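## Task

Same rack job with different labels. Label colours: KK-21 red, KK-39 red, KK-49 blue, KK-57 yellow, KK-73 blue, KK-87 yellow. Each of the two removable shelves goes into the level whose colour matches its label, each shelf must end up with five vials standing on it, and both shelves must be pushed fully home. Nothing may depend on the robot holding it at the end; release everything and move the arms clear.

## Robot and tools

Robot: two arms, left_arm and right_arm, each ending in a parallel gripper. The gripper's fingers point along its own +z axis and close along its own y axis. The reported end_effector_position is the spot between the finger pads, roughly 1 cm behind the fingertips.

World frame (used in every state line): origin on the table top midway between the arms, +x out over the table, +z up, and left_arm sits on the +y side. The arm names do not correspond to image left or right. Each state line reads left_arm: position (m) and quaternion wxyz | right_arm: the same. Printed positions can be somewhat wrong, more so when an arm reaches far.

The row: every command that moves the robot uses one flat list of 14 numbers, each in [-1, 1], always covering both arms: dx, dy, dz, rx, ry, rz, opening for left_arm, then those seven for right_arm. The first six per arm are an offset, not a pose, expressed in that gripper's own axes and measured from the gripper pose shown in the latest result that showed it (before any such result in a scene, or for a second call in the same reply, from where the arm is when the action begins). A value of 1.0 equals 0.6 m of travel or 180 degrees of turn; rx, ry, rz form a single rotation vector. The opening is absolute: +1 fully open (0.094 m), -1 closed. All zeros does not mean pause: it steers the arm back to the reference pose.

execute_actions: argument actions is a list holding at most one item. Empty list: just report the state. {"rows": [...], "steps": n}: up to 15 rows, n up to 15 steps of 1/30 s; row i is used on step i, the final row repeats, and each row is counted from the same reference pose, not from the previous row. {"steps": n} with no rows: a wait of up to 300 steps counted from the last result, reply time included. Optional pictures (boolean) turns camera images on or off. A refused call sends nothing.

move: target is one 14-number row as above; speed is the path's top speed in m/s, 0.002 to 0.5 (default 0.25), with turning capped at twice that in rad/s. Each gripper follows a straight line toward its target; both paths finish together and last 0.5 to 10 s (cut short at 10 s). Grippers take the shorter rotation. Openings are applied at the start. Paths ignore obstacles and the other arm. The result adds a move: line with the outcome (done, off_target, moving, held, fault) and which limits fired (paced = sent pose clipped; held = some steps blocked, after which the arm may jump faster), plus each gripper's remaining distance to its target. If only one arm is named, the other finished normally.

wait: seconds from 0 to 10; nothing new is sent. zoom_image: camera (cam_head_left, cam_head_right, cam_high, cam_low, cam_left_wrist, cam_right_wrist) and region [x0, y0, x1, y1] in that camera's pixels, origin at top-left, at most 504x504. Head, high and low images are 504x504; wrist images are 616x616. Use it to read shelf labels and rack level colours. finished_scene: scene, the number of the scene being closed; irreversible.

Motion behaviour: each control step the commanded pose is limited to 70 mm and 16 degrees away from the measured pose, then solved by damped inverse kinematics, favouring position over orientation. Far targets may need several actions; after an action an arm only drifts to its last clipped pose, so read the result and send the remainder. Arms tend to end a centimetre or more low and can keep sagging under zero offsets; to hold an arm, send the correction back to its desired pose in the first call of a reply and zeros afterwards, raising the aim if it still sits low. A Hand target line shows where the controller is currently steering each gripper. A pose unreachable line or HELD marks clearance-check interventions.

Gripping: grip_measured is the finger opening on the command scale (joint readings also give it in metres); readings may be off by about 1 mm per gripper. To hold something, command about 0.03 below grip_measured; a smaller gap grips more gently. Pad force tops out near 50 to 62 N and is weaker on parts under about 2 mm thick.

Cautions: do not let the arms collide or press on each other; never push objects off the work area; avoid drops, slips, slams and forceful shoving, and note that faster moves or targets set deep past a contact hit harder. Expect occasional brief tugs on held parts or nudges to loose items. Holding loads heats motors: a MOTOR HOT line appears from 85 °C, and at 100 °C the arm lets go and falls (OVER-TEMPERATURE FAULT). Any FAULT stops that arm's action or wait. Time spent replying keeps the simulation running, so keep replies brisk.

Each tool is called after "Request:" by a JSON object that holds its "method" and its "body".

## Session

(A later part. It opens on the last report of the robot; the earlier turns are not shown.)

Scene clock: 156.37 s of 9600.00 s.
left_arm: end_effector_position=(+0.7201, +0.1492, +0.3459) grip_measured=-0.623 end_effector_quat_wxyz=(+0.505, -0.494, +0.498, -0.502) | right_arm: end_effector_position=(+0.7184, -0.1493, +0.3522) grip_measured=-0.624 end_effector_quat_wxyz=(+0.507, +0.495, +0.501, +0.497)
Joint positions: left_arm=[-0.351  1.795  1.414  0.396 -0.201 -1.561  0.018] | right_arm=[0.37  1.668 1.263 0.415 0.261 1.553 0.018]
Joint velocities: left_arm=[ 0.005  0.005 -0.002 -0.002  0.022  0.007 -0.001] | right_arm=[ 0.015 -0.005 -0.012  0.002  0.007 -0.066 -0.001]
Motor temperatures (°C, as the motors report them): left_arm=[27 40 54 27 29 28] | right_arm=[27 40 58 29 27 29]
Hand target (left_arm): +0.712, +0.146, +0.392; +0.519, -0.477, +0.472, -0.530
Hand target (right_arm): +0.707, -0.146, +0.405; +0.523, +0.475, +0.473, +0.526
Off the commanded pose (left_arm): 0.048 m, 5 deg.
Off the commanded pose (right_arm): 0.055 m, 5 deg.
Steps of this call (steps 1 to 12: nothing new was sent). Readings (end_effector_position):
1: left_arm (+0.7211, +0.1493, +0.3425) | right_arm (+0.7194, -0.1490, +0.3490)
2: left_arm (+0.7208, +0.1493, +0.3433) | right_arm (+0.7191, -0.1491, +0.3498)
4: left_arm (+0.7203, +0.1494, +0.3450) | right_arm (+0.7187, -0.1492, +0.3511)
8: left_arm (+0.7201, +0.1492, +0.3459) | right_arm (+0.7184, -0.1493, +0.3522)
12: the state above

Request:
{"method": "execute_actions", "body": {"actions": [{"rows": [
[0.0067,-0.0795,-0.0137,0.0268,0.0017,-0.0075,-0.66, 0.0062,0.0912,-0.0184,-0.0295,0.0016,0.0067,-0.66],
[0.0067,-0.0815,-0.0166,0.0267,0.0017,-0.0075,-0.66, 0.0062,0.0935,-0.0213,-0.0294,0.0016,0.0067,-0.66],
[0.0067,-0.0830,-0.0212,0.0264,0.0018,-0.0075,-0.66, 0.0063,0.0952,-0.0259,-0.0291,0.0017,0.0067,-0.66],
[0.0068,-0.0838,-0.0271,0.0261,0.0018,-0.0074,-0.66, 0.0063,0.0963,-0.0318,-0.0288,0.0017,0.0067,-0.66],
[0.0068,-0.0838,-0.0335,0.0257,0.0019,-0.0074,-0.66, 0.0064,0.0967,-0.0382,-0.0285,0.0018,0.0067,-0.66],
[0.0069,-0.0831,-0.0405,0.0253,0.0019,-0.0073,-0.66, 0.0065,0.0963,-0.0452,-0.0281,0.0018,0.0067,-0.66],
[0.0069,-0.0820,-0.0475,0.0249,0.0020,-0.0073,-0.66, 0.0066,0.0956,-0.0522,-0.0277,0.0019,0.0067,-0.66],
[0.0070,-0.0803,-0.0539,0.0245,0.0020,-0.0072,-0.66, 0.0066,0.0943,-0.0586,-0.0274,0.0019,0.0067,-0.66],
[0.0070,-0.0783,-0.0597,0.0241,0.0021,-0.0072,-0.66, 0.0067,0.0927,-0.0644,-0.0271,0.0020,0.0067,-0.66],
[0.0070,-0.0762,-0.0644,0.0239,0.0021,-0.0071,-0.66, 0.0067,0.0908,-0.0691,-0.0268,0.0020,0.0067,-0.66],
[0.0070,-0.0742,-0.0679,0.0237,0.0022,-0.0071,-0.66, 0.0067,0.0890,-0.0726,-0.0267,0.0020,0.0067,-0.66],
[0.0070,-0.0728,-0.0702,0.0235,0.0022,-0.0070,-0.66, 0.0067,0.0877,-0.0749,-0.0265,0.0020,0.0067,-0.66],
[0.0070,-0.0722,-0.0708,0.0235,0.0022,-0.0070,-0.66, 0.0067,0.0870,-0.0755,-0.0265,0.0020,0.0067,-0.66]
], "steps": 15}], "pictures": false}}

Request:
{"method": "execute_actions", "body": {"actions": [{"steps": 12}], "pictures": false}}

Scene clock: 178.67 s of 9600.00 s.
left_arm: end_effector_position=(+0.6849, +0.1504, +0.3502) grip_measured=-0.623 end_effector_quat_wxyz=(+0.504, -0.496, +0.501, -0.500) | right_arm: end_effector_position=(+0.6837, -0.1488, +0.3565) grip_measured=-0.624 end_effector_quat_wxyz=(+0.506, +0.496, +0.502, +0.495)
Joint positions: left_arm=[-0.362  1.706  1.307  0.405 -0.213 -1.56   0.018] | right_arm=[0.388 1.581 1.17  0.415 0.278 1.553 0.018]
Joint velocities: left_arm=[-0.024 -0.103 -0.076  0.032 -0.022 -0.037  0.   ] | right_arm=[ 0.015 -0.103 -0.051  0.007 -0.007 -0.066 -0.   ]
Motor temperatures (°C, as the motors report them): left_arm=[27 41 54 27 29 28] | right_arm=[27 42 56 29 27 29]
Hand target (left_arm): +0.676, +0.145, +0.388; +0.516, -0.479, +0.476, -0.527
Hand target (right_arm): +0.672, -0.146, +0.402; +0.521, +0.478, +0.475, +0.524
Off the commanded pose (left_arm): 0.040 m, 5 deg.
Off the commanded pose (right_arm): 0.049 m, 5 deg.
Steps of this call (steps 1 to 90: nothing new was sent; then 18.80 s passed at rest; steps 91 to 105: all 15 steps of this action). Readings (end_effector_position):
91: left_arm (+0.7201, +0.1492, +0.3459) | right_arm (+0.7184, -0.1493, +0.3522)
92: left_arm (+0.7200, +0.1492, +0.3462) | right_arm (+0.7183, -0.1493, +0.3524)
94: left_arm (+0.7188, +0.1492, +0.3462) | right_arm (+0.7175, -0.1494, +0.3529)
98: left_arm (+0.7074, +0.1498, +0.3460) | right_arm (+0.7068, -0.1490, +0.3525)
105: the state above

Scene clock: 179.07 s of 9600.00 s.
left_arm: end_effector_position=(+0.6837, +0.1498, +0.3525) grip_measured=-0.623 end_effector_quat_wxyz=(+0.505, -0.495, +0.499, -0.501) | right_arm: end_effector_position=(+0.6824, -0.1489, +0.3596) grip_measured=-0.624 end_effector_quat_wxyz=(+0.507, +0.495, +0.501, +0.497)
Joint positions: left_arm=[-0.363  1.702  1.306  0.408 -0.213 -1.56   0.018] | right_arm=[0.389 1.576 1.169 0.416 0.279 1.553 0.018]
Joint velocities: left_arm=[-0.005  0.005 -0.012 -0.007 -0.037 -0.007 -0.   ] | right_arm=[-0.005  0.005  0.002 -0.002  0.037 -0.022 -0.001]
Motor temperatures (°C, as the motors report them): left_arm=[27 41 54 27 29 28] | right_arm=[27 42 56 29 27 29]
Hand target (left_arm): +0.677, +0.145, +0.388; +0.516, -0.479, +0.476, -0.527
Hand target (right_arm): +0.672, -0.146, +0.402; +0.521, +0.477, +0.475, +0.524
Off the commanded pose (left_arm): 0.037 m, 5 deg.
Off the commanded pose (right_arm): 0.046 m, 5 deg.
Steps of this call (steps 1 to 12: nothing new was sent). Readings (end_effector_position):
1: left_arm (+0.6842, +0.1502, +0.3514) | right_arm (+0.6829, -0.1487, +0.3578)
2: left_arm (+0.6839, +0.1500, +0.3524) | right_arm (+0.6826, -0.1488, +0.3588)
4: left_arm (+0.6838, +0.1498, +0.3530) | right_arm (+0.6824, -0.1489, +0.3596)
8: left_arm (+0.6837, +0.1498, +0.3525) | right_arm (+0.6824, -0.1489, +0.3596)
12: the state above

Request:
{"method": "execute_actions", "body": {"actions": [{"rows": [
[0.0080,-0.0600,-0.0124,0.0244,0.0025,-0.0073,-0.66, 0.0060,0.0738,-0.0174,-0.0265,0.0020,0.0067,-0.66],
[0.0080,-0.0597,-0.0155,0.0243,0.0025,-0.0073,-0.66, 0.0060,0.0735,-0.0205,-0.0264,0.0020,0.0067,-0.66],
[0.0080,-0.0590,-0.0206,0.0241,0.0025,-0.0073,-0.66, 0.0061,0.0729,-0.0256,-0.0263,0.0020,0.0068,-0.66],
[0.0079,-0.0581,-0.0269,0.0238,0.0025,-0.0072,-0.66, 0.0061,0.0721,-0.0319,-0.0261,0.0020,0.0068,-0.66],
[0.0079,-0.0569,-0.0343,0.0235,0.0025,-0.0072,-0.66, 0.0062,0.0710,-0.0393,-0.0259,0.0020,0.0069,-0.66],
[0.0078,-0.0555,-0.0423,0.0231,0.0025,-0.0071,-0.66, 0.0062,0.0698,-0.0473,-0.0257,0.0020,0.0069,-0.66],
[0.0078,-0.0540,-0.0504,0.0228,0.0025,-0.0071,-0.66, 0.0063,0.0684,-0.0554,-0.0255,0.0020,0.0070,-0.66],
[0.0077,-0.0524,-0.0584,0.0224,0.0025,-0.0070,-0.66, 0.0063,0.0670,-0.0634,-0.0253,0.0020,0.0070,-0.66],
[0.0077,-0.0507,-0.0664,0.0220,0.0025,-0.0070,-0.66, 0.0064,0.0655,-0.0714,-0.0251,0.0020,0.0071,-0.66],
[0.0076,-0.0490,-0.0738,0.0217,0.0025,-0.0069,-0.66, 0.0064,0.0640,-0.0788,-0.0249,0.0020,0.0071,-0.66],
[0.0076,-0.0474,-0.0801,0.0214,0.0025,-0.0069,-0.66, 0.0065,0.0625,-0.0851,-0.0247,0.0020,0.0072,-0.66],
[0.0075,-0.0460,-0.0852,0.0212,0.0025,-0.0068,-0.66, 0.0065,0.0612,-0.0902,-0.0246,0.0020,0.0072,-0.66],
[0.0075,-0.0449,-0.0883,0.0211,0.0025,-0.0068,-0.66, 0.0065,0.0602,-0.0933,-0.0245,0.0020,0.0072,-0.66],
[0.0075,-0.0443,-0.0895,0.0210,0.0025,-0.0068,-0.66, 0.0065,0.0597,-0.0945,-0.0245,0.0020,0.0072,-0.66]
], "steps": 15}], "pictures": false}}

Request:
{"method": "execute_actions", "body": {"actions": [{"steps": 12}]}}

Scene clock: 190.80 s of 9600.00 s.
left_arm: end_effector_position=(+0.6386, +0.1507, +0.3413) grip_measured=-0.623 end_effector_quat_wxyz=(+0.501, -0.499, +0.503, -0.497) | right_arm: end_effector_position=(+0.6374, -0.1489, +0.3480) grip_measured=-0.624 end_effector_quat_wxyz=(+0.505, +0.498, +0.505, +0.492)
Joint positions: left_arm=[-0.38   1.604  1.158  0.442 -0.232 -1.563  0.018] | right_arm=[0.415 1.478 1.035 0.437 0.307 1.554 0.018]
Joint velocities: left_arm=[-0.044 -0.2   -0.164  0.032  0.007 -0.022 -0.   ] | right_arm=[ 0.034 -0.23  -0.164  0.017 -0.037 -0.066 -0.001]
Motor temperatures (°C, as the motors report them): left_arm=[27 41 53 27 29 28] | right_arm=[27 42 55 29 27 29]
Hand target (left_arm): +0.630, +0.145, +0.378; +0.514, -0.481, +0.479, -0.524
Hand target (right_arm): +0.625, -0.146, +0.393; +0.519, +0.480, +0.477, +0.523
Off the commanded pose (left_arm): 0.039 m, 5 deg.
Off the commanded pose (right_arm): 0.049 m, 6 deg.
Steps of this call (steps 1 to 90: nothing new was sent; then 8.23 s passed at rest; steps 91 to 105: all 15 steps of this action). Readings (end_effector_position):
91: left_arm (+0.6837, +0.1498, +0.3525) | right_arm (+0.6824, -0.1489, +0.3596)
92: left_arm (+0.6836, +0.1499, +0.3522) | right_arm (+0.6823, -0.1489, +0.3591)
94: left_arm (+0.6816, +0.1501, +0.3507) | right_arm (+0.6807, -0.1490, +0.3574)
98: left_arm (+0.6685, +0.1507, +0.3413) | right_arm (+0.6679, -0.1488, +0.3480)
105: the state above

Scene clock: 191.20 s of 9600.00 s.
left_arm: end_effector_position=(+0.6351, +0.1502, +0.3475) grip_measured=-0.623 end_effector_quat_wxyz=(+0.503, -0.496, +0.500, -0.501) | right_arm: end_effector_position=(+0.6337, -0.1495, +0.3540) grip_measured=-0.624 end_effector_quat_wxyz=(+0.507, +0.496, +0.501, +0.496)
Joint positions: left_arm=[-0.382  1.592  1.153  0.447 -0.232 -1.562  0.018] | right_arm=[0.416 1.465 1.03  0.441 0.308 1.554 0.018]
Joint velocities: left_arm=[-0.005 -0.015  0.007  0.012  0.007 -0.007 -0.   ] | right_arm=[-0.024 -0.005 -0.002  0.027 -0.051 -0.11   0.   ]
Motor temperatures (°C, as the motors report them): left_arm=[27 41 53 27 29 28] | right_arm=[27 42 55 29 27 29]
Hand target (left_arm): +0.630, +0.145, +0.378; +0.514, -0.481, +0.479, -0.524
Hand target (right_arm): +0.625, -0.146, +0.393; +0.519, +0.480, +0.477, +0.523
Off the commanded pose (left_arm): 0.032 m, 4 deg.
Off the commanded pose (right_arm): 0.042 m, 5 deg.
Steps of this call (steps 1 to 12: nothing new was sent). Readings (end_effector_position):
1: left_arm (+0.6368, +0.1507, +0.3428) | right_arm (+0.6353, -0.1489, +0.3497)
2: left_arm (+0.6359, +0.1506, +0.3446) | right_arm (+0.6344, -0.1493, +0.3512)
4: left_arm (+0.6353, +0.1505, +0.3471) | right_arm (+0.6338, -0.1495, +0.3536)
8: left_arm (+0.6351, +0.1502, +0.3475) | right_arm (+0.6337, -0.1495, +0.3540)
12: the state above
camera_calibration (this result's frames):
cam_left_wrist: T_world_to_cam=[[-0.0173161, -0.00734382, 0.999823, -0.333744], [-0.585262, -0.810685, -0.0160908, 0.507015], [0.81066, -0.585437, 0.00973981, -0.305632], [0, 0, 0, 1]] pos_world=[0.538721, 0.22965, 0.34482]
cam_right_wrist: T_world_to_cam=[[0.00549279, -0.0122661, -0.99991, 0.349281], [-0.582831, 0.812487, -0.0131686, 0.500696], [0.812575, 0.58285, -0.00268624, -0.304233], [0, 0, 0, 1]] pos_world=[0.537115, -0.225202, 0.355026]

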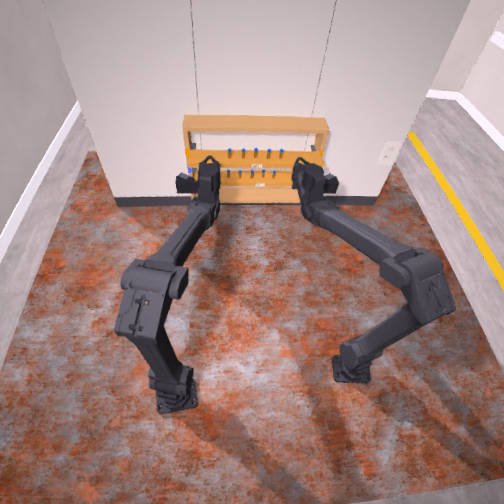

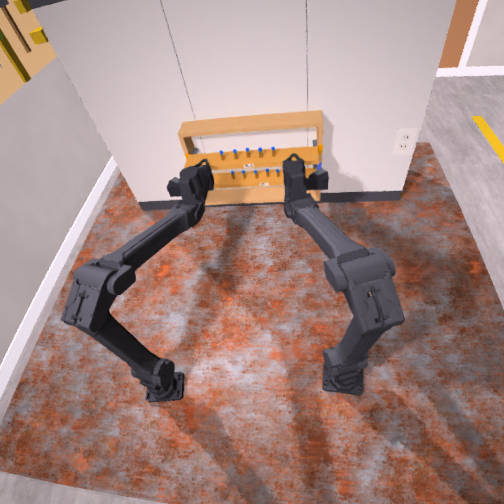

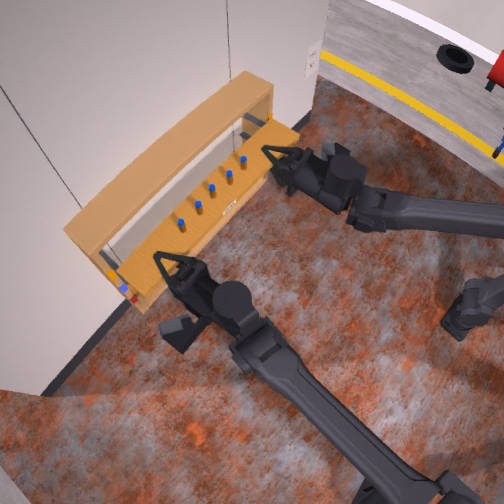

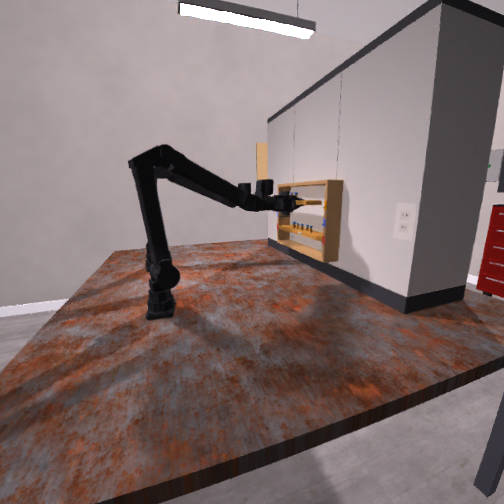

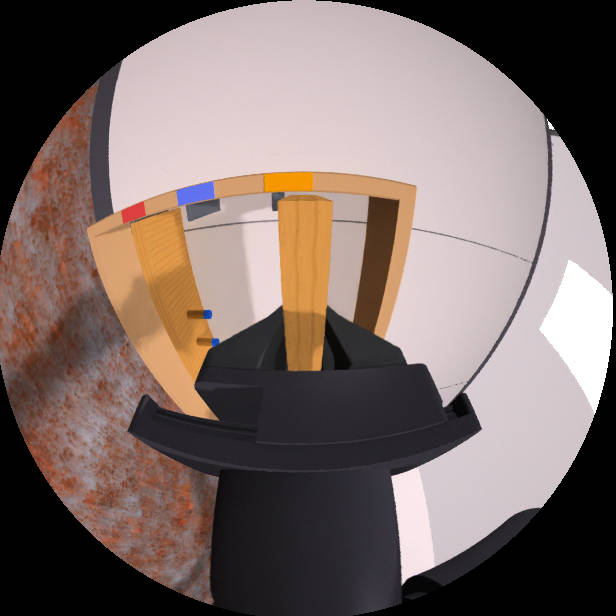

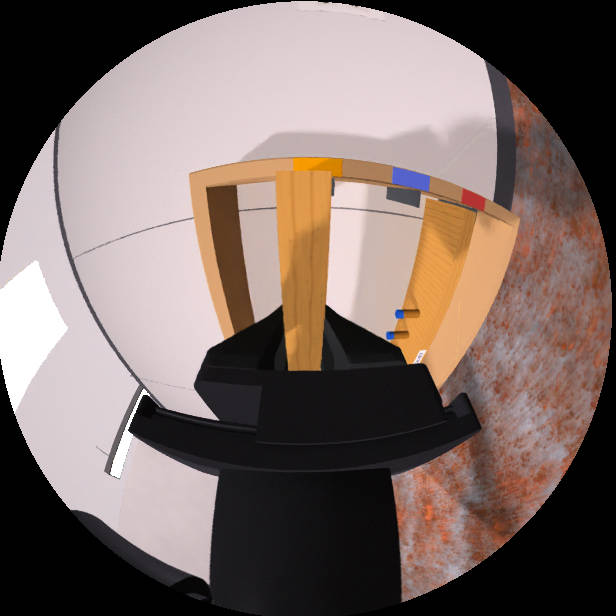

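Request:
{"method": "execute_actions", "body": {"actions": [{"rows": [
[0.0063,-0.0419,-0.0046,0.0196,0.0015,-0.0055,-0.66, 0.0061,0.0539,-0.0070,-0.0209,0.0019,0.0061,-0.66],
[0.0043,-0.0321,-0.0001,0.0168,0.0011,-0.0049,-0.66, 0.0046,0.0396,-0.0002,-0.0168,0.0013,0.0050,-0.66],
[0.0027,-0.0239,0.0036,0.0146,0.0007,-0.0043,-0.66, 0.0034,0.0277,0.0054,-0.0133,0.0008,0.0041,-0.66],
[0.0017,-0.0190,0.0058,0.0132,0.0005,-0.0040,-0.66, 0.0027,0.0205,0.0088,-0.0112,0.0005,0.0035,-0.66],
[0.0017,-0.0167,0.0058,0.0132,0.0005,-0.0040,-0.66, 0.0027,0.0182,0.0088,-0.0112,0.0005,0.0035,-0.66],
[0.0017,-0.0121,0.0058,0.0131,0.0005,-0.0040,-0.66, 0.0027,0.0135,0.0088,-0.0111,0.0005,0.0035,-0.66],
[0.0017,-0.0058,0.0057,0.0131,0.0005,-0.0040,-0.66, 0.0027,0.0071,0.0087,-0.0110,0.0005,0.0035,-0.66],
[0.0016,0.0016,0.0057,0.0130,0.0005,-0.0040,-0.66, 0.0028,-0.0005,0.0087,-0.0109,0.0005,0.0034,-0.66],
[0.0016,0.0097,0.0056,0.0130,0.0005,-0.0040,-0.66, 0.0029,-0.0086,0.0086,-0.0108,0.0005,0.0034,-0.66],
[0.0016,0.0177,0.0056,0.0129,0.0005,-0.0040,-0.66, 0.0030,-0.0167,0.0086,-0.0107,0.0005,0.0034,-0.66],
[0.0016,0.0251,0.0055,0.0128,0.0005,-0.0040,-0.66, 0.0031,-0.0243,0.0085,-0.0107,0.0005,0.0033,-0.66],
[0.0016,0.0314,0.0055,0.0128,0.0005,-0.0040,-0.66, 0.0032,-0.0307,0.0085,-0.0106,0.0005,0.0033,-0.66],
[0.0016,0.0360,0.0055,0.0127,0.0005,-0.0040,-0.66, 0.0033,-0.0354,0.0085,-0.0105,0.0005,0.0033,-0.66],
[0.0016,0.0383,0.0055,0.0127,0.0005,-0.0040,-0.66, 0.0033,-0.0377,0.0085,-0.0105,0.0005,0.0033,-0.66]
], "steps": 15}], "pictures": false}}

Request:
{"method": "execute_actions", "body": {"actions": [{"steps": 10}], "pictures": false}}

Scene clock: 216.13 s of 9600.00 s.
left_arm: end_effector_position=(+0.6360, +0.1501, +0.3171) grip_measured=-0.623 end_effector_quat_wxyz=(+0.503, -0.496, +0.501, -0.499) | right_arm: end_effector_position=(+0.6354, -0.1489, +0.3234) grip_measured=-0.624 end_effector_quat_wxyz=(+0.505, +0.497, +0.504, +0.494)
Joint positions: left_arm=[-0.382  1.63   1.114  0.521 -0.232 -1.56   0.018] | right_arm=[0.416 1.507 0.99  0.515 0.307 1.554 0.018]
Joint velocities: left_arm=[-0.005  0.2   -0.129  0.105 -0.007 -0.007 -0.001] | right_arm=[ 0.034  0.181 -0.139  0.11  -0.037  0.022 -0.001]
Motor temperatures (°C, as the motors report them): left_arm=[27 40 53 27 29 28] | right_arm=[27 41 55 29 27 29]
Hand target (left_arm): +0.638, +0.149, +0.325; +0.509, -0.489, +0.488, -0.514
Hand target (right_arm): +0.639, -0.147, +0.332; +0.511, +0.491, +0.491, +0.506
Off the commanded pose (left_arm): 0.008 m, 3 deg.
Off the commanded pose (right_arm): 0.009 m, 2 deg.
Steps of this call (steps 1 to 90: nothing new was sent; then 21.43 s passed at rest; steps 91 to 105: all 15 steps of this action). Readings (end_effector_position):
91: left_arm (+0.6351, +0.1502, +0.3475) | right_arm (+0.6337, -0.1495, +0.3540)
92: left_arm (+0.6351, +0.1502, +0.3475) | right_arm (+0.6337, -0.1495, +0.3540)
94: left_arm (+0.6352, +0.1502, +0.3472) | right_arm (+0.6338, -0.1494, +0.3538)
98: left_arm (+0.6359, +0.1501, +0.3448) | right_arm (+0.6348, -0.1491, +0.3512)
105: the state above

Scene clock: 216.47 s of 9600.00 s.
left_arm: end_effector_position=(+0.6377, +0.1506, +0.2991) grip_measured=-0.623 end_effector_quat_wxyz=(+0.498, -0.502, +0.506, -0.493) | right_arm: end_effector_position=(+0.6371, -0.1485, +0.3059) grip_measured=-0.624 end_effector_quat_wxyz=(+0.501, +0.502, +0.510, +0.487)
Joint positions: left_arm=[-0.381  1.651  1.104  0.529 -0.233 -1.566  0.018] | right_arm=[0.416 1.529 0.979 0.523 0.308 1.557 0.018]
Joint velocities: left_arm=[ 0.015 -0.005 -0.007 -0.002 -0.051 -0.007 -0.002] | right_arm=[ 0.005  0.005 -0.002 -0.002  0.022  0.007  0.001]
Motor temperatures (°C, as the motors report them): left_arm=[27 40 53 27 29 28] | right_arm=[27 41 55 29 27 29]
Hand target (left_arm): +0.638, +0.149, +0.325; +0.510, -0.489, +0.487, -0.514
Hand target (right_arm): +0.639, -0.147, +0.331; +0.511, +0.491, +0.491, +0.506
Off the commanded pose (left_arm): 0.025 m, 4 deg.
Off the commanded pose (right_arm): 0.026 m, 4 deg.
Steps of this call (steps 1 to 10: nothing new was sent). Readings (end_effector_position):
1: left_arm (+0.6365, +0.1503, +0.3116) | right_arm (+0.6359, -0.1487, +0.3179)
2: left_arm (+0.6369, +0.1503, +0.3067) | right_arm (+0.6362, -0.1487, +0.3131)
4: left_arm (+0.6374, +0.1504, +0.2997) | right_arm (+0.6368, -0.1486, +0.3067)
8: left_arm (+0.6377, +0.1506, +0.2983) | right_arm (+0.6371, -0.1485, +0.3053)
10: the state above

Request:
{"method": "execute_actions", "body": {"actions": []}}

Scene clock: 235.73 s of 9600.00 s.
left_arm: end_effector_position=(+0.6377, +0.1506, +0.2991) grip_measured=-0.623 end_effector_quat_wxyz=(+0.498, -0.502, +0.506, -0.493) | right_arm: end_effector_position=(+0.6371, -0.1485, +0.3059) grip_measured=-0.624 end_effector_quat_wxyz=(+0.501, +0.502, +0.510, +0.487)
Joint positions: left_arm=[-0.381  1.651  1.104  0.529 -0.233 -1.566  0.018] | right_arm=[0.416 1.529 0.979 0.523 0.308 1.557 0.018]
Joint velocities: left_arm=[-0.005  0.005 -0.002 -0.007 -0.022  0.007  0.   ] | right_arm=[-0.015 -0.015  0.007  0.002 -0.022  0.037 -0.   ]
Motor temperatures (°C, as the motors report them): left_arm=[27 40 53 28 29 28] | right_arm=[27 41 55 29 27 29]
Hand target (left_arm): +0.638, +0.149, +0.325; +0.510, -0.489, +0.487, -0.514
Hand target (right_arm): +0.639, -0.147, +0.331; +0.511, +0.491, +0.491, +0.506
Off the commanded pose (left_arm): 0.025 m, 4 deg.
Off the commanded pose (right_arm): 0.026 m, 4 deg.
Steps of this call (steps 1 to 90: nothing new was sent; then 16.27 s passed at rest). Readings (end_effector_position):
1: left_arm (+0.6377, +0.1506, +0.2991) | right_arm (+0.6371, -0.1485, +0.3059)
2: left_arm (+0.6377, +0.1506, +0.2991) | right_arm (+0.6371, -0.1485, +0.3059)
4: left_arm (+0.6377, +0.1506, +0.2991) | right_arm (+0.6371, -0.1485, +0.3059)
8: left_arm (+0.6377, +0.1506, +0.2991) | right_arm (+0.6371, -0.1485, +0.3059)
90: the state above
camera_calibration (this result's frames):
cam_left_wrist: T_world_to_cam=[[0.00905514, -0.00941118, 0.999915, -0.301826], [-0.583632, -0.812015, -0.00235736, 0.503132], [0.811968, -0.583561, -0.0128456, -0.30142], [0, 0, 0, 1]] pos_world=[0.54112, 0.229814, 0.299114]
cam_right_wrist: T_world_to_cam=[[-0.0239895, -0.0184026, -0.999543, 0.318925], [-0.582704, 0.812684, -0.000977135, 0.497474], [0.81233, 0.582414, -0.0302191, -0.299247], [0, 0, 0, 1]] pos_world=[0.540618, -0.224135, 0.310222]

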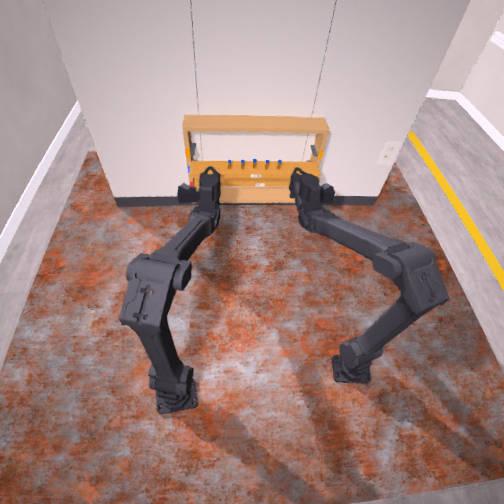

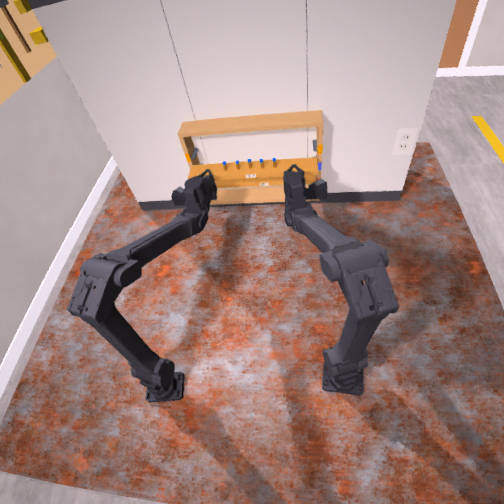

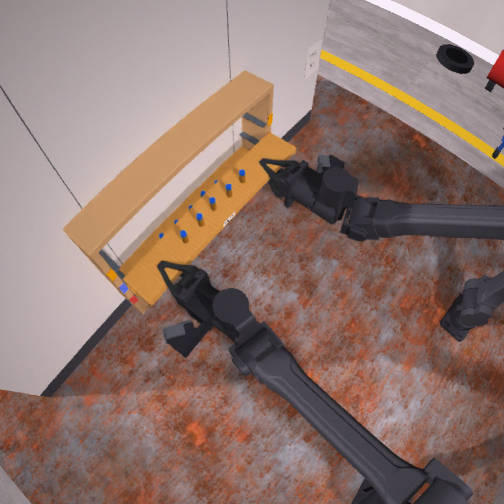

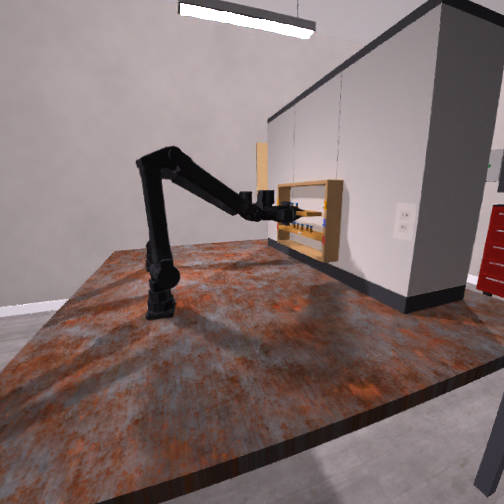

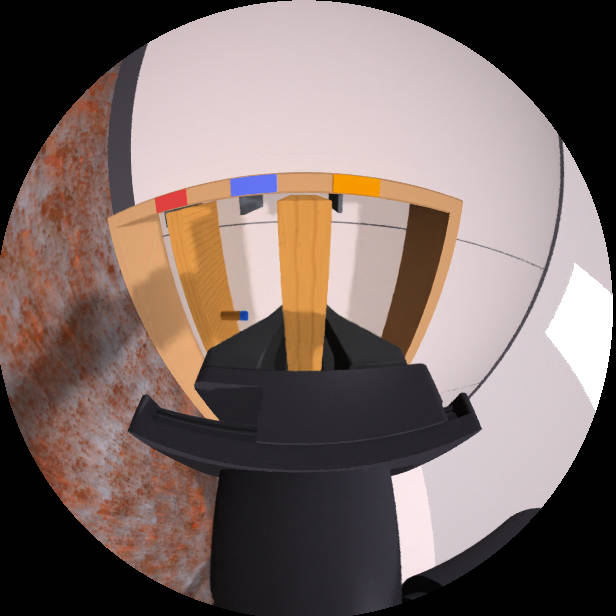

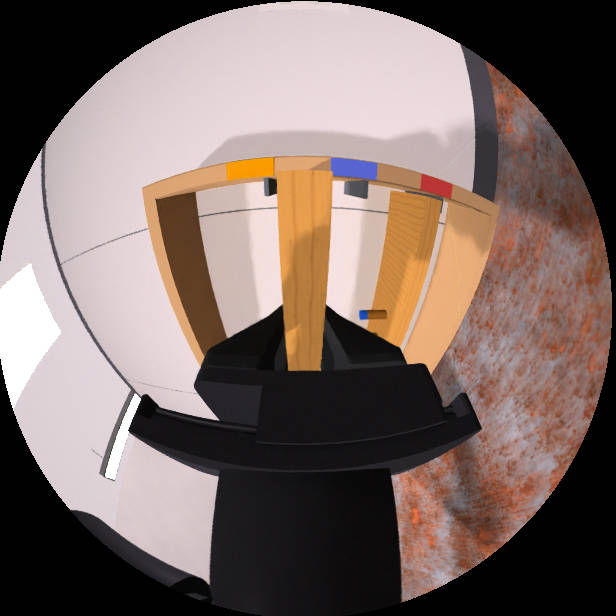

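Request:
{"method": "execute_actions", "body": {"actions": [{"rows": [[0.0019,-0.0424,0.0018,0.0211,0.0009,-0.0049,-0.66,0.0021,0.0429,0.0045,-0.0193,0.0002,0.0055,-0.66],[0.0015,-0.0423,0.0034,0.0217,0.0007,-0.005,-0.66,0.0014,0.0435,0.0064,-0.0202,0.0,0.0058,-0.66],[0.0009,-0.0421,0.0056,0.0227,0.0004,-0.0052,-0.66,0.0004,0.0444,0.0091,-0.0215,-0.0003,0.0061,-0.66],[0.0001,-0.0418,0.0082,0.0237,0.0001,-0.0054,-0.66,-0.0007,0.0454,0.0122,-0.023,-0.0006,0.0064,-0.66],[-0.0007,-0.0415,0.0111,0.0249,-0.0002,-0.0056,-0.66,-0.0019,0.0465,0.0156,-0.0246,-0.0009,0.0068,-0.66],[-0.0015,-0.0413,0.014,0.026,-0.0006,-0.0058,-0.66,-0.0032,0.0476,0.0191,-0.0262,-0.0013,0.0072,-0.66],[-0.0023,-0.041,0.0169,0.0272,-0.001,-0.0061,-0.66,-0.0044,0.0488,0.0226,-0.0279,-0.0016,0.0077,-0.66],[-0.0031,-0.0407,0.0198,0.0284,-0.0013,-0.0063,-0.66,-0.0056,0.0499,0.026,-0.0295,-0.0019,0.0081,-0.66],[-0.0039,-0.0405,0.0227,0.0295,-0.0017,-0.0065,-0.66,-0.0069,0.051,0.0295,-0.0311,-0.0023,0.0085,-0.66],[-0.0047,-0.0402,0.0256,0.0307,-0.002,-0.0067,-0.66,-0.0081,0.0521,0.0329,-0.0327,-0.0026,0.0089,-0.66],[-0.0055,-0.04,0.0282,0.0318,-0.0023,-0.0069,-0.66,-0.0092,0.0531,0.036,-0.0342,-0.0029,0.0092,-0.66],[-0.0061,-0.0397,0.0304,0.0327,-0.0026,-0.0071,-0.66,-0.0102,0.054,0.0387,-0.0355,-0.0032,0.0095,-0.66],[-0.0065,-0.0396,0.032,0.0333,-0.0028,-0.0072,-0.66,-0.0109,0.0546,0.0406,-0.0364,-0.0034,0.0098,-0.66],[-0.0067,-0.0395,0.0327,0.0336,-0.0029,-0.0073,-0.66,-0.0112,0.0549,0.0414,-0.0367,-0.0035,0.0099,-0.66],[-0.0068,-0.0395,0.033,0.0337,-0.0029,-0.0073,-0.66,-0.0113,0.055,0.0418,-0.0369,-0.0035,0.0099,-0.66]], "steps": 15}], "pictures": false}}

Request:
{"method": "execute_actions", "body": {"actions": [{"steps": 12}]}}

Request:
{"method": "zoom_image", "body": {"camera": "cam_left_wrist", "region": [220, 160, 370, 250]}}

Request:
{"method": "zoom_image", "body": {"camera": "cam_right_wrist", "region": [240, 140, 390, 230]}}

Scene clock: 295.73 s of 9600.00 s.
left_arm: end_effector_position=(+0.6439, +0.1502, +0.2884) grip_measured=-0.623 end_effector_quat_wxyz=(+0.503, -0.498, +0.501, -0.498) | right_arm: end_effector_position=(+0.6450, -0.1493, +0.2955) grip_measured=-0.624 end_effector_quat_wxyz=(+0.504, +0.497, +0.505, +0.494)
Joint positions: left_arm=[-0.38   1.688  1.104  0.588 -0.233 -1.562  0.018] | right_arm=[0.408 1.569 0.979 0.584 0.296 1.555 0.018]
Joint velocities: left_arm=[-0.005  0.142  0.007  0.037  0.022 -0.007 -0.   ] | right_arm=[-0.015  0.132 -0.007  0.037 -0.022  0.066 -0.   ]
Motor temperatures (°C, as the motors report them): left_arm=[27 40 53 28 29 28] | right_arm=[27 40 55 29 27 29]
Hand target (left_arm): +0.655, +0.155, +0.322; +0.521, -0.483, +0.472, -0.522
Hand target (right_arm): +0.659, -0.156, +0.338; +0.525, +0.483, +0.470, +0.520
Off the commanded pose (left_arm): 0.037 m, 5 deg.
Off the commanded pose (right_arm): 0.047 m, 6 deg.
Steps of this call (steps 1 to 90: nothing new was sent; then 56.50 s passed at rest; steps 91 to 105: all 15 steps of this action). Readings (end_effector_position):
91: left_arm (+0.6377, +0.1506, +0.2991) | right_arm (+0.6371, -0.1485, +0.3059)
92: left_arm (+0.6377, +0.1506, +0.2993) | right_arm (+0.6371, -0.1485, +0.3060)
94: left_arm (+0.6378, +0.1506, +0.3003) | right_arm (+0.6372, -0.1485, +0.3070)
98: left_arm (+0.6386, +0.1510, +0.3024) | right_arm (+0.6381, -0.1483, +0.3092)
105: the state above

Scene clock: 296.13 s of 9600.00 s.
left_arm: end_effector_position=(+0.6458, +0.1505, +0.2816) grip_measured=-0.623 end_effector_quat_wxyz=(+0.502, -0.500, +0.502, -0.496) | right_arm: end_effector_position=(+0.6470, -0.1491, +0.2891) grip_measured=-0.624 end_effector_quat_wxyz=(+0.502, +0.499, +0.508, +0.492)
Joint positions: left_arm=[-0.378  1.7    1.104  0.592 -0.232 -1.564  0.018] | right_arm=[0.407 1.581 0.979 0.588 0.295 1.555 0.018]
Joint velocities: left_arm=[-0.005 -0.005  0.002  0.007  0.066 -0.007 -0.001] | right_arm=[-0.005  0.005 -0.007 -0.022 -0.022 -0.066 -0.001]
Motor temperatures (°C, as the motors report them): left_arm=[27 40 53 28 29 28] | right_arm=[27 40 55 29 27 29]
Hand target (left_arm): +0.655, +0.155, +0.322; +0.521, -0.483, +0.472, -0.522
Hand target (right_arm): +0.659, -0.156, +0.338; +0.525, +0.483, +0.470, +0.520
Off the commanded pose (left_arm): 0.043 m, 5 deg.
Off the commanded pose (right_arm): 0.052 m, 6 deg.
Steps of this call (steps 1 to 12: nothing new was sent). Readings (end_effector_position):
1: left_arm (+0.6447, +0.1503, +0.2855) | right_arm (+0.6458, -0.1493, +0.2929)
2: left_arm (+0.6452, +0.1502, +0.2833) | right_arm (+0.6464, -0.1493, +0.2907)
4: left_arm (+0.6457, +0.1503, +0.2810) | right_arm (+0.6469, -0.1491, +0.2886)
8: left_arm (+0.6458, +0.1505, +0.2815) | right_arm (+0.6470, -0.1491, +0.2891)
12: the state above
camera_calibration (this result's frames):
cam_left_wrist: T_world_to_cam=[[-0.00466109, -0.00845716, 0.999953, -0.275682], [-0.58202, -0.813118, -0.00958996, 0.508865], [0.813161, -0.582038, -0.00113222, -0.312595], [0, 0, 0, 1]] pos_world=[0.549075, 0.229494, 0.280196]
cam_right_wrist: T_world_to_cam=[[-0.0115977, -0.0163395, -0.999799, 0.294761], [-0.5864, 0.809996, -0.00643533, 0.507226], [0.809939, 0.586207, -0.0189756, -0.308519], [0, 0, 0, 1]] pos_world=[0.550738, -0.225179, 0.292112]

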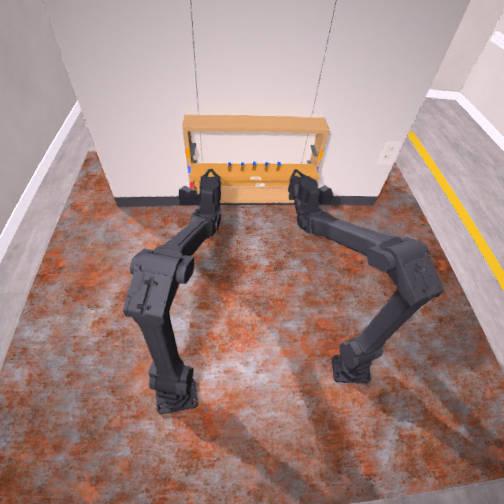

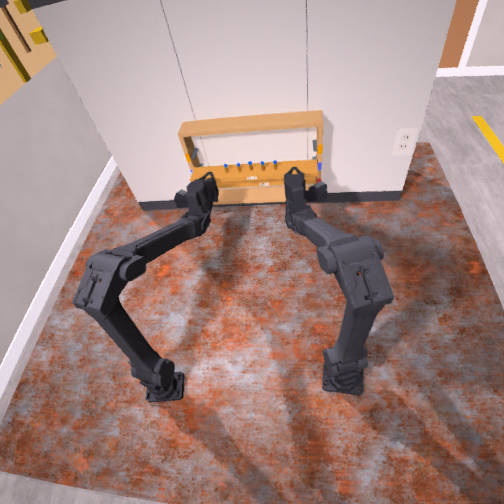

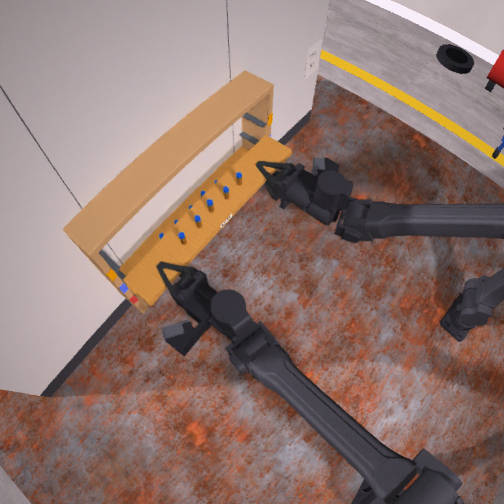

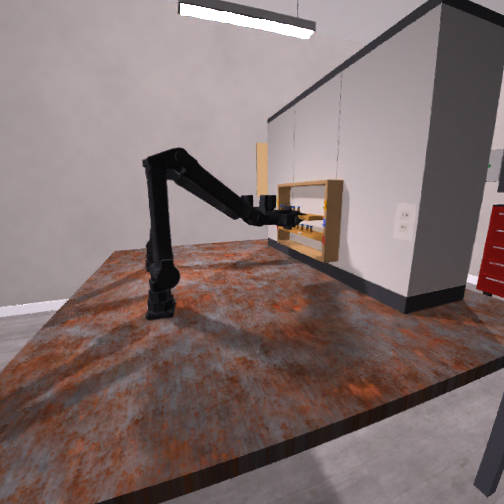

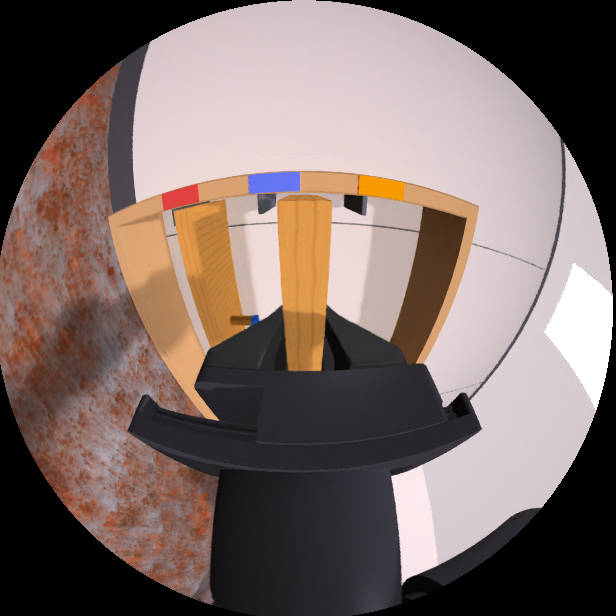

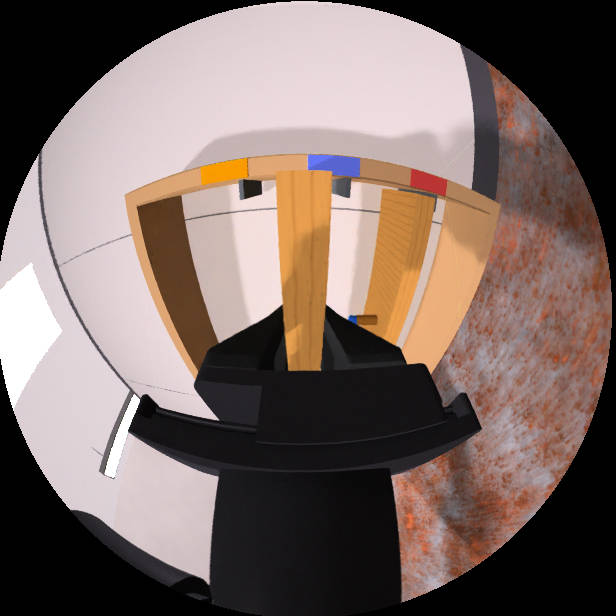

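Region (220, 160, 370, 250) of cam_left_wrist's 616x616 image, scaled by 3.360, with more detail than that image has; it fills the top 302 rows of this view, and the rest is white.

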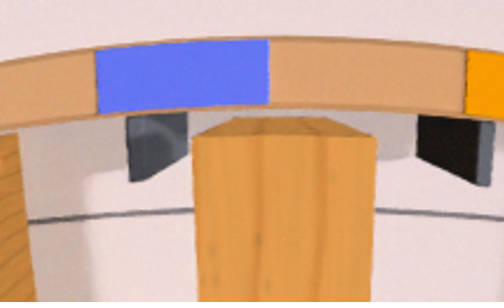

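Region (240, 140, 390, 230) of cam_right_wrist's 616x616 image, scaled by 3.360, with more detail than that image has; it fills the top 302 rows of this view, and the rest is white.

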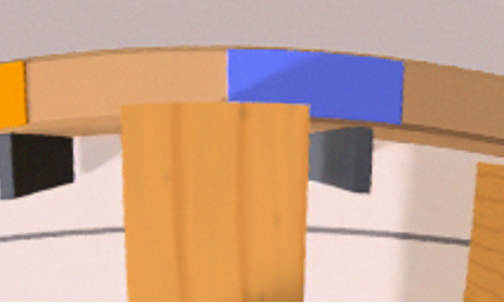

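Request:
{"method": "execute_actions", "body": {"actions": [{"rows": [[-0.0074,-0.0681,0.0187,0.0294,-0.0019,-0.0064,-0.66,-0.0107,0.0821,0.0237,-0.0335,-0.0054,0.0086,-0.66],[-0.0076,-0.0676,0.0218,0.0296,-0.002,-0.0065,-0.66,-0.0105,0.0816,0.0268,-0.0337,-0.0054,0.0087,-0.66],[-0.0079,-0.0669,0.0268,0.0299,-0.0021,-0.0067,-0.66,-0.0102,0.0808,0.0317,-0.0341,-0.0053,0.0088,-0.66],[-0.0083,-0.0659,0.0329,0.0303,-0.0022,-0.0069,-0.66,-0.0098,0.0799,0.0378,-0.0345,-0.0053,0.0089,-0.66],[-0.0087,-0.0649,0.0397,0.0308,-0.0024,-0.0071,-0.66,-0.0093,0.0788,0.0445,-0.035,-0.0053,0.0091,-0.66],[-0.0092,-0.0637,0.0471,0.0313,-0.0025,-0.0073,-0.66,-0.0088,0.0776,0.0519,-0.0356,-0.0052,0.0092,-0.66],[-0.0096,-0.0626,0.0545,0.0318,-0.0027,-0.0075,-0.66,-0.0083,0.0764,0.0592,-0.0361,-0.0052,0.0094,-0.66],[-0.0101,-0.0616,0.0613,0.0322,-0.0028,-0.0077,-0.66,-0.0079,0.0753,0.066,-0.0366,-0.0051,0.0095,-0.66],[-0.0105,-0.0606,0.0675,0.0326,-0.003,-0.0079,-0.66,-0.0075,0.0744,0.0721,-0.037,-0.0051,0.0097,-0.66],[-0.0108,-0.0598,0.0724,0.0329,-0.0031,-0.0081,-0.66,-0.0072,0.0736,0.077,-0.0374,-0.005,0.0098,-0.66],[-0.011,-0.0593,0.0761,0.0332,-0.0031,-0.0082,-0.66,-0.0069,0.073,0.0806,-0.0377,-0.005,0.0098,-0.66],[-0.0112,-0.0589,0.0786,0.0334,-0.0032,-0.0083,-0.66,-0.0067,0.0726,0.0831,-0.0379,-0.005,0.0099,-0.66],[-0.0112,-0.0588,0.0792,0.0334,-0.0032,-0.0083,-0.66,-0.0067,0.0725,0.0837,-0.0379,-0.005,0.0099,-0.66]], "steps": 15}], "pictures": false}}

Request:
{"method": "execute_actions", "body": {"actions": [{"steps": 12}]}}

Request:
{"method": "zoom_image", "body": {"camera": "cam_left_wrist", "region": [220, 160, 370, 250]}}

Request:
{"method": "zoom_image", "body": {"camera": "cam_right_wrist", "region": [240, 140, 390, 230]}}

Scene clock: 338.70 s of 9600.00 s.
left_arm: end_effector_position=(+0.6757, +0.1506, +0.2705) grip_measured=-0.623 end_effector_quat_wxyz=(+0.502, -0.498, +0.502, -0.498) | right_arm: end_effector_position=(+0.6754, -0.1487, +0.2777) grip_measured=-0.624 end_effector_quat_wxyz=(+0.504, +0.498, +0.505, +0.493)
Joint positions: left_arm=[-0.365  1.783  1.182  0.6   -0.216 -1.563  0.018] | right_arm=[0.392 1.665 1.045 0.613 0.282 1.554 0.018]
Joint velocities: left_arm=[ 0.005  0.122  0.027 -0.002 -0.095 -0.022 -0.001] | right_arm=[-0.015  0.122  0.012  0.002 -0.007  0.037 -0.001]
Motor temperatures (°C, as the motors report them): left_arm=[27 40 58 28 29 28] | right_arm=[27 41 61 30 27 29]
Hand target (left_arm): +0.689, +0.159, +0.317; +0.524, -0.482, +0.467, -0.525
Hand target (right_arm): +0.691, -0.155, +0.333; +0.528, +0.480, +0.465, +0.524
Off the commanded pose (left_arm): 0.050 m, 6 deg.
Off the commanded pose (right_arm): 0.059 m, 7 deg.
Steps of this call (steps 1 to 90: nothing new was sent; then 39.07 s passed at rest; steps 91 to 105: all 15 steps of this action). Readings (end_effector_position):
91: left_arm (+0.6458, +0.1504, +0.2816) | right_arm (+0.6470, -0.1491, +0.2893)
92: left_arm (+0.6458, +0.1504, +0.2818) | right_arm (+0.6470, -0.1491, +0.2896)
94: left_arm (+0.6461, +0.1505, +0.2822) | right_arm (+0.6470, -0.1490, +0.2901)
98: left_arm (+0.6539, +0.1504, +0.2823) | right_arm (+0.6529, -0.1491, +0.2889)
105: the state above

Scene clock: 339.10 s of 9600.00 s.
left_arm: end_effector_position=(+0.6767, +0.1509, +0.2669) grip_measured=-0.623 end_effector_quat_wxyz=(+0.501, -0.499, +0.503, -0.497) | right_arm: end_effector_position=(+0.6765, -0.1484, +0.2739) grip_measured=-0.624 end_effector_quat_wxyz=(+0.503, +0.499, +0.507, +0.491)
Joint positions: left_arm=[-0.364  1.788  1.183  0.6   -0.216 -1.563  0.018] | right_arm=[0.392 1.671 1.046 0.613 0.282 1.554 0.018]
Joint velocities: left_arm=[ 0.005  0.015 -0.012 -0.002  0.022  0.007 -0.001] | right_arm=[-0.015  0.015 -0.007  0.012 -0.051 -0.007 -0.   ]
Motor temperatures (°C, as the motors report them): left_arm=[27 40 58 28 29 28] | right_arm=[27 41 61 30 27 29]
Hand target (left_arm): +0.689, +0.159, +0.317; +0.524, -0.482, +0.467, -0.525
Hand target (right_arm): +0.691, -0.155, +0.332; +0.528, +0.480, +0.465, +0.524
Off the commanded pose (left_arm): 0.053 m, 6 deg.
Off the commanded pose (right_arm): 0.062 m, 7 deg.
Steps of this call (steps 1 to 12: nothing new was sent). Readings (end_effector_position):
1: left_arm (+0.6762, +0.1507, +0.2684) | right_arm (+0.6759, -0.1486, +0.2755)
2: left_arm (+0.6764, +0.1510, +0.2673) | right_arm (+0.6761, -0.1485, +0.2745)
4: left_arm (+0.6766, +0.1509, +0.2665) | right_arm (+0.6763, -0.1485, +0.2735)
8: left_arm (+0.6767, +0.1509, +0.2669) | right_arm (+0.6765, -0.1484, +0.2739)
12: the state above
camera_calibration (this result's frames):
cam_left_wrist: T_world_to_cam=[[-0.00392262, -0.00930178, 0.999949, -0.261298], [-0.584199, -0.811551, -0.00984095, 0.528345], [0.811601, -0.584208, -0.00225069, -0.335809], [0, 0, 0, 1]] pos_world=[0.580177, 0.230165, 0.265728]
cam_right_wrist: T_world_to_cam=[[-0.0109444, -0.0163261, -0.999807, 0.279446], [-0.584852, 0.811111, -0.00684273, 0.523162], [0.811066, 0.584664, -0.0184255, -0.334269], [0, 0, 0, 1]] pos_world=[0.580145, -0.224345, 0.276813]

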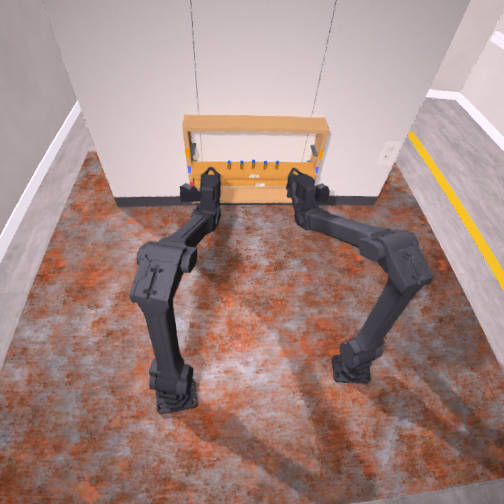

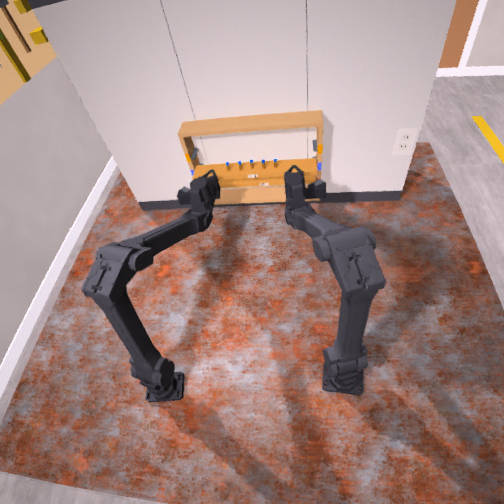

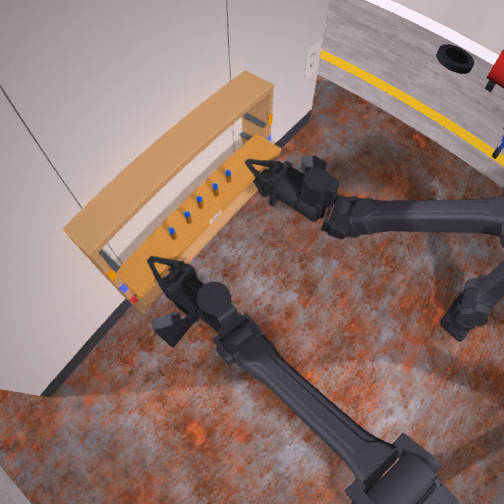

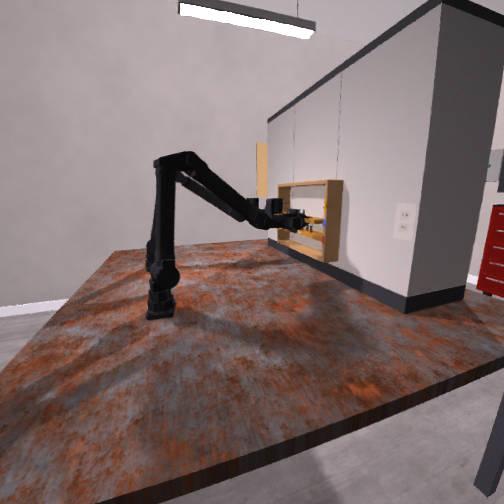

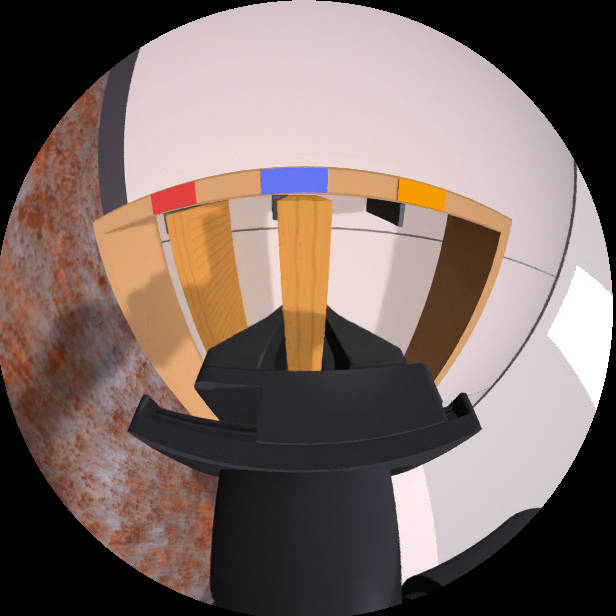

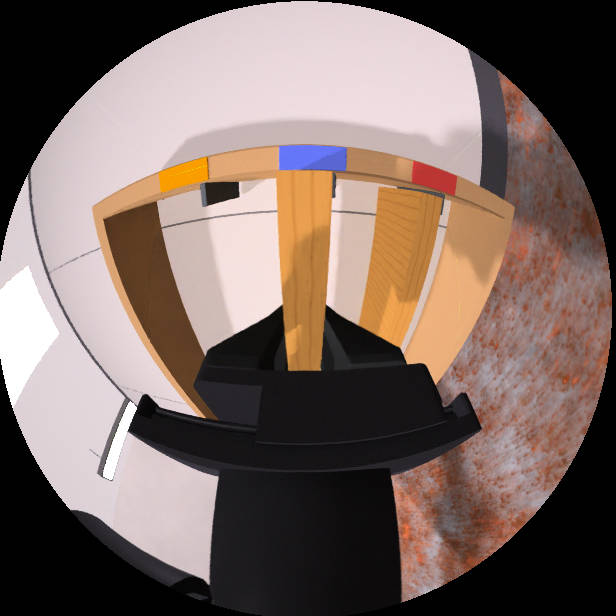

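Region (220, 160, 370, 250) of cam_left_wrist's 616x616 image, scaled by 3.360, with more detail than that image has; it fills the top 302 rows of this view, and the rest is white.

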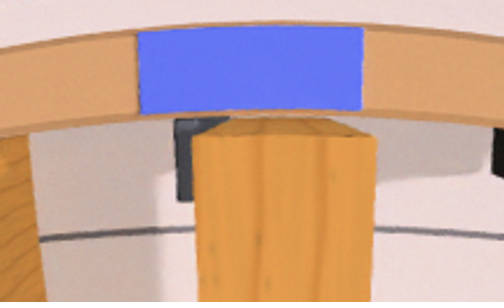

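Region (240, 140, 390, 230) of cam_right_wrist's 616x616 image, scaled by 3.360, with more detail than that image has; it fills the top 302 rows of this view, and the rest is white.

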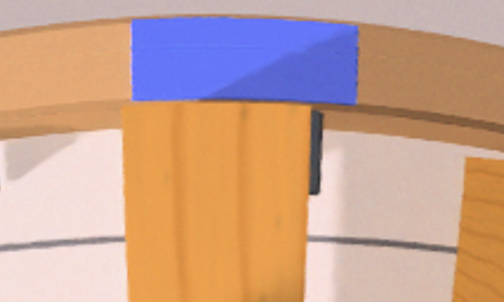

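Request:
{"method": "execute_actions", "body": {"actions": [{"rows": [[-0.0105,-0.083,0.0287,0.0329,-0.0045,-0.0076,-0.66,-0.0078,0.0976,0.0355,-0.0377,-0.0048,0.0099,-0.66],[-0.0104,-0.0823,0.0313,0.0324,-0.0045,-0.0075,-0.66,-0.0078,0.097,0.0381,-0.0374,-0.0047,0.0098,-0.66],[-0.0102,-0.0811,0.0354,0.0316,-0.0045,-0.0073,-0.66,-0.0078,0.096,0.0422,-0.0367,-0.0047,0.0097,-0.66],[-0.0101,-0.0796,0.0406,0.0306,-0.0045,-0.0072,-0.66,-0.0078,0.0948,0.0473,-0.036,-0.0046,0.0095,-0.66],[-0.0099,-0.0779,0.0462,0.0295,-0.0045,-0.007,-0.66,-0.0078,0.0935,0.0529,-0.0351,-0.0045,0.0094,-0.66],[-0.0097,-0.0761,0.0524,0.0283,-0.0045,-0.0068,-0.66,-0.0078,0.092,0.059,-0.0342,-0.0044,0.0092,-0.66],[-0.0095,-0.0743,0.0586,0.0272,-0.0045,-0.0066,-0.66,-0.0078,0.0906,0.0651,-0.0333,-0.0043,0.009,-0.66],[-0.0093,-0.0727,0.0643,0.0261,-0.0045,-0.0064,-0.66,-0.0078,0.0893,0.0707,-0.0324,-0.0042,0.0088,-0.66],[-0.0091,-0.0712,0.0694,0.0251,-0.0045,-0.0062,-0.66,-0.0078,0.0881,0.0758,-0.0317,-0.0042,0.0087,-0.66],[-0.009,-0.07,0.0735,0.0243,-0.0045,-0.0061,-0.66,-0.0078,0.0871,0.0799,-0.031,-0.0041,0.0086,-0.66],[-0.0089,-0.0691,0.0766,0.0237,-0.0045,-0.006,-0.66,-0.0078,0.0864,0.083,-0.0306,-0.004,0.0085,-0.66],[-0.0088,-0.0685,0.0787,0.0233,-0.0045,-0.0059,-0.66,-0.0078,0.0859,0.085,-0.0303,-0.004,0.0084,-0.66],[-0.0088,-0.0683,0.0792,0.0232,-0.0045,-0.0059,-0.66,-0.0078,0.0858,0.0855,-0.0302,-0.004,0.0084,-0.66]], "steps": 15}], "pictures": false}}

Request:
{"method": "execute_actions", "body": {"actions": [{"steps": 12}], "pictures": false}}

Scene clock: 367.20 s of 9600.00 s.
left_arm: end_effector_position=(+0.7076, +0.1494, +0.2776) grip_measured=-0.623 end_effector_quat_wxyz=(+0.507, -0.494, +0.497, -0.502) | right_arm: end_effector_position=(+0.7072, -0.1493, +0.2843) grip_measured=-0.624 end_effector_quat_wxyz=(+0.508, +0.494, +0.499, +0.499)
Joint positions: left_arm=[-0.356  1.848  1.288  0.578 -0.208 -1.56   0.018] | right_arm=[0.376 1.731 1.14  0.605 0.266 1.553 0.018]
Joint velocities: left_arm=[ 0.005  0.063  0.046 -0.042  0.051  0.051  0.   ] | right_arm=[-0.024  0.093  0.066 -0.032 -0.007  0.007 -0.   ]
Motor temperatures (°C, as the motors report them): left_arm=[27 41 61 28 29 28] | right_arm=[27 41 64 30 27 29]
Hand target (left_arm): +0.722, +0.157, +0.308; +0.518, -0.489, +0.477, -0.515
Hand target (right_arm): +0.724, -0.154, +0.326; +0.523, +0.484, +0.473, +0.518
Off the commanded pose (left_arm): 0.035 m, 3 deg.
Off the commanded pose (right_arm): 0.046 m, 4 deg.
Steps of this call (steps 1 to 90: nothing new was sent; then 24.60 s passed at rest; steps 91 to 105: all 15 steps of this action). Readings (end_effector_position):
91: left_arm (+0.6767, +0.1509, +0.2669) | right_arm (+0.6765, -0.1484, +0.2739)
92: left_arm (+0.6768, +0.1509, +0.2672) | right_arm (+0.6765, -0.1484, +0.2739)
94: left_arm (+0.6776, +0.1507, +0.2681) | right_arm (+0.6771, -0.1485, +0.2749)
98: left_arm (+0.6870, +0.1501, +0.2745) | right_arm (+0.6860, -0.1488, +0.2814)
105: the state above

Scene clock: 367.60 s of 9600.00 s.
left_arm: end_effector_position=(+0.7088, +0.1497, +0.2723) grip_measured=-0.623 end_effector_quat_wxyz=(+0.505, -0.496, +0.500, -0.499) | right_arm: end_effector_position=(+0.7083, -0.1490, +0.2788) grip_measured=-0.624 end_effector_quat_wxyz=(+0.506, +0.496, +0.502, +0.495)
Joint positions: left_arm=[-0.355  1.855  1.29   0.573 -0.208 -1.56   0.018] | right_arm=[0.376 1.737 1.141 0.6   0.266 1.553 0.018]
Joint velocities: left_arm=[ 0.005  0.005  0.007 -0.002 -0.051 -0.066  0.001] | right_arm=[-0.005 -0.005  0.007  0.027  0.037 -0.037 -0.   ]
Motor temperatures (°C, as the motors report them): left_arm=[27 41 61 28 29 28] | right_arm=[27 41 64 30 27 29]
Hand target (left_arm): +0.722, +0.157, +0.308; +0.518, -0.488, +0.477, -0.515
Hand target (right_arm): +0.724, -0.154, +0.325; +0.523, +0.485, +0.473, +0.518
Off the commanded pose (left_arm): 0.039 m, 4 deg.
Off the commanded pose (right_arm): 0.050 m, 5 deg.
Steps of this call (steps 1 to 12: nothing new was sent). Readings (end_effector_position):
1: left_arm (+0.7082, +0.1496, +0.2762) | right_arm (+0.7077, -0.1491, +0.2828)
2: left_arm (+0.7084, +0.1498, +0.2748) | right_arm (+0.7079, -0.1491, +0.2815)
4: left_arm (+0.7087, +0.1497, +0.2727) | right_arm (+0.7082, -0.1490, +0.2795)
8: left_arm (+0.7088, +0.1497, +0.2723) | right_arm (+0.7083, -0.1490, +0.2788)
12: the state above


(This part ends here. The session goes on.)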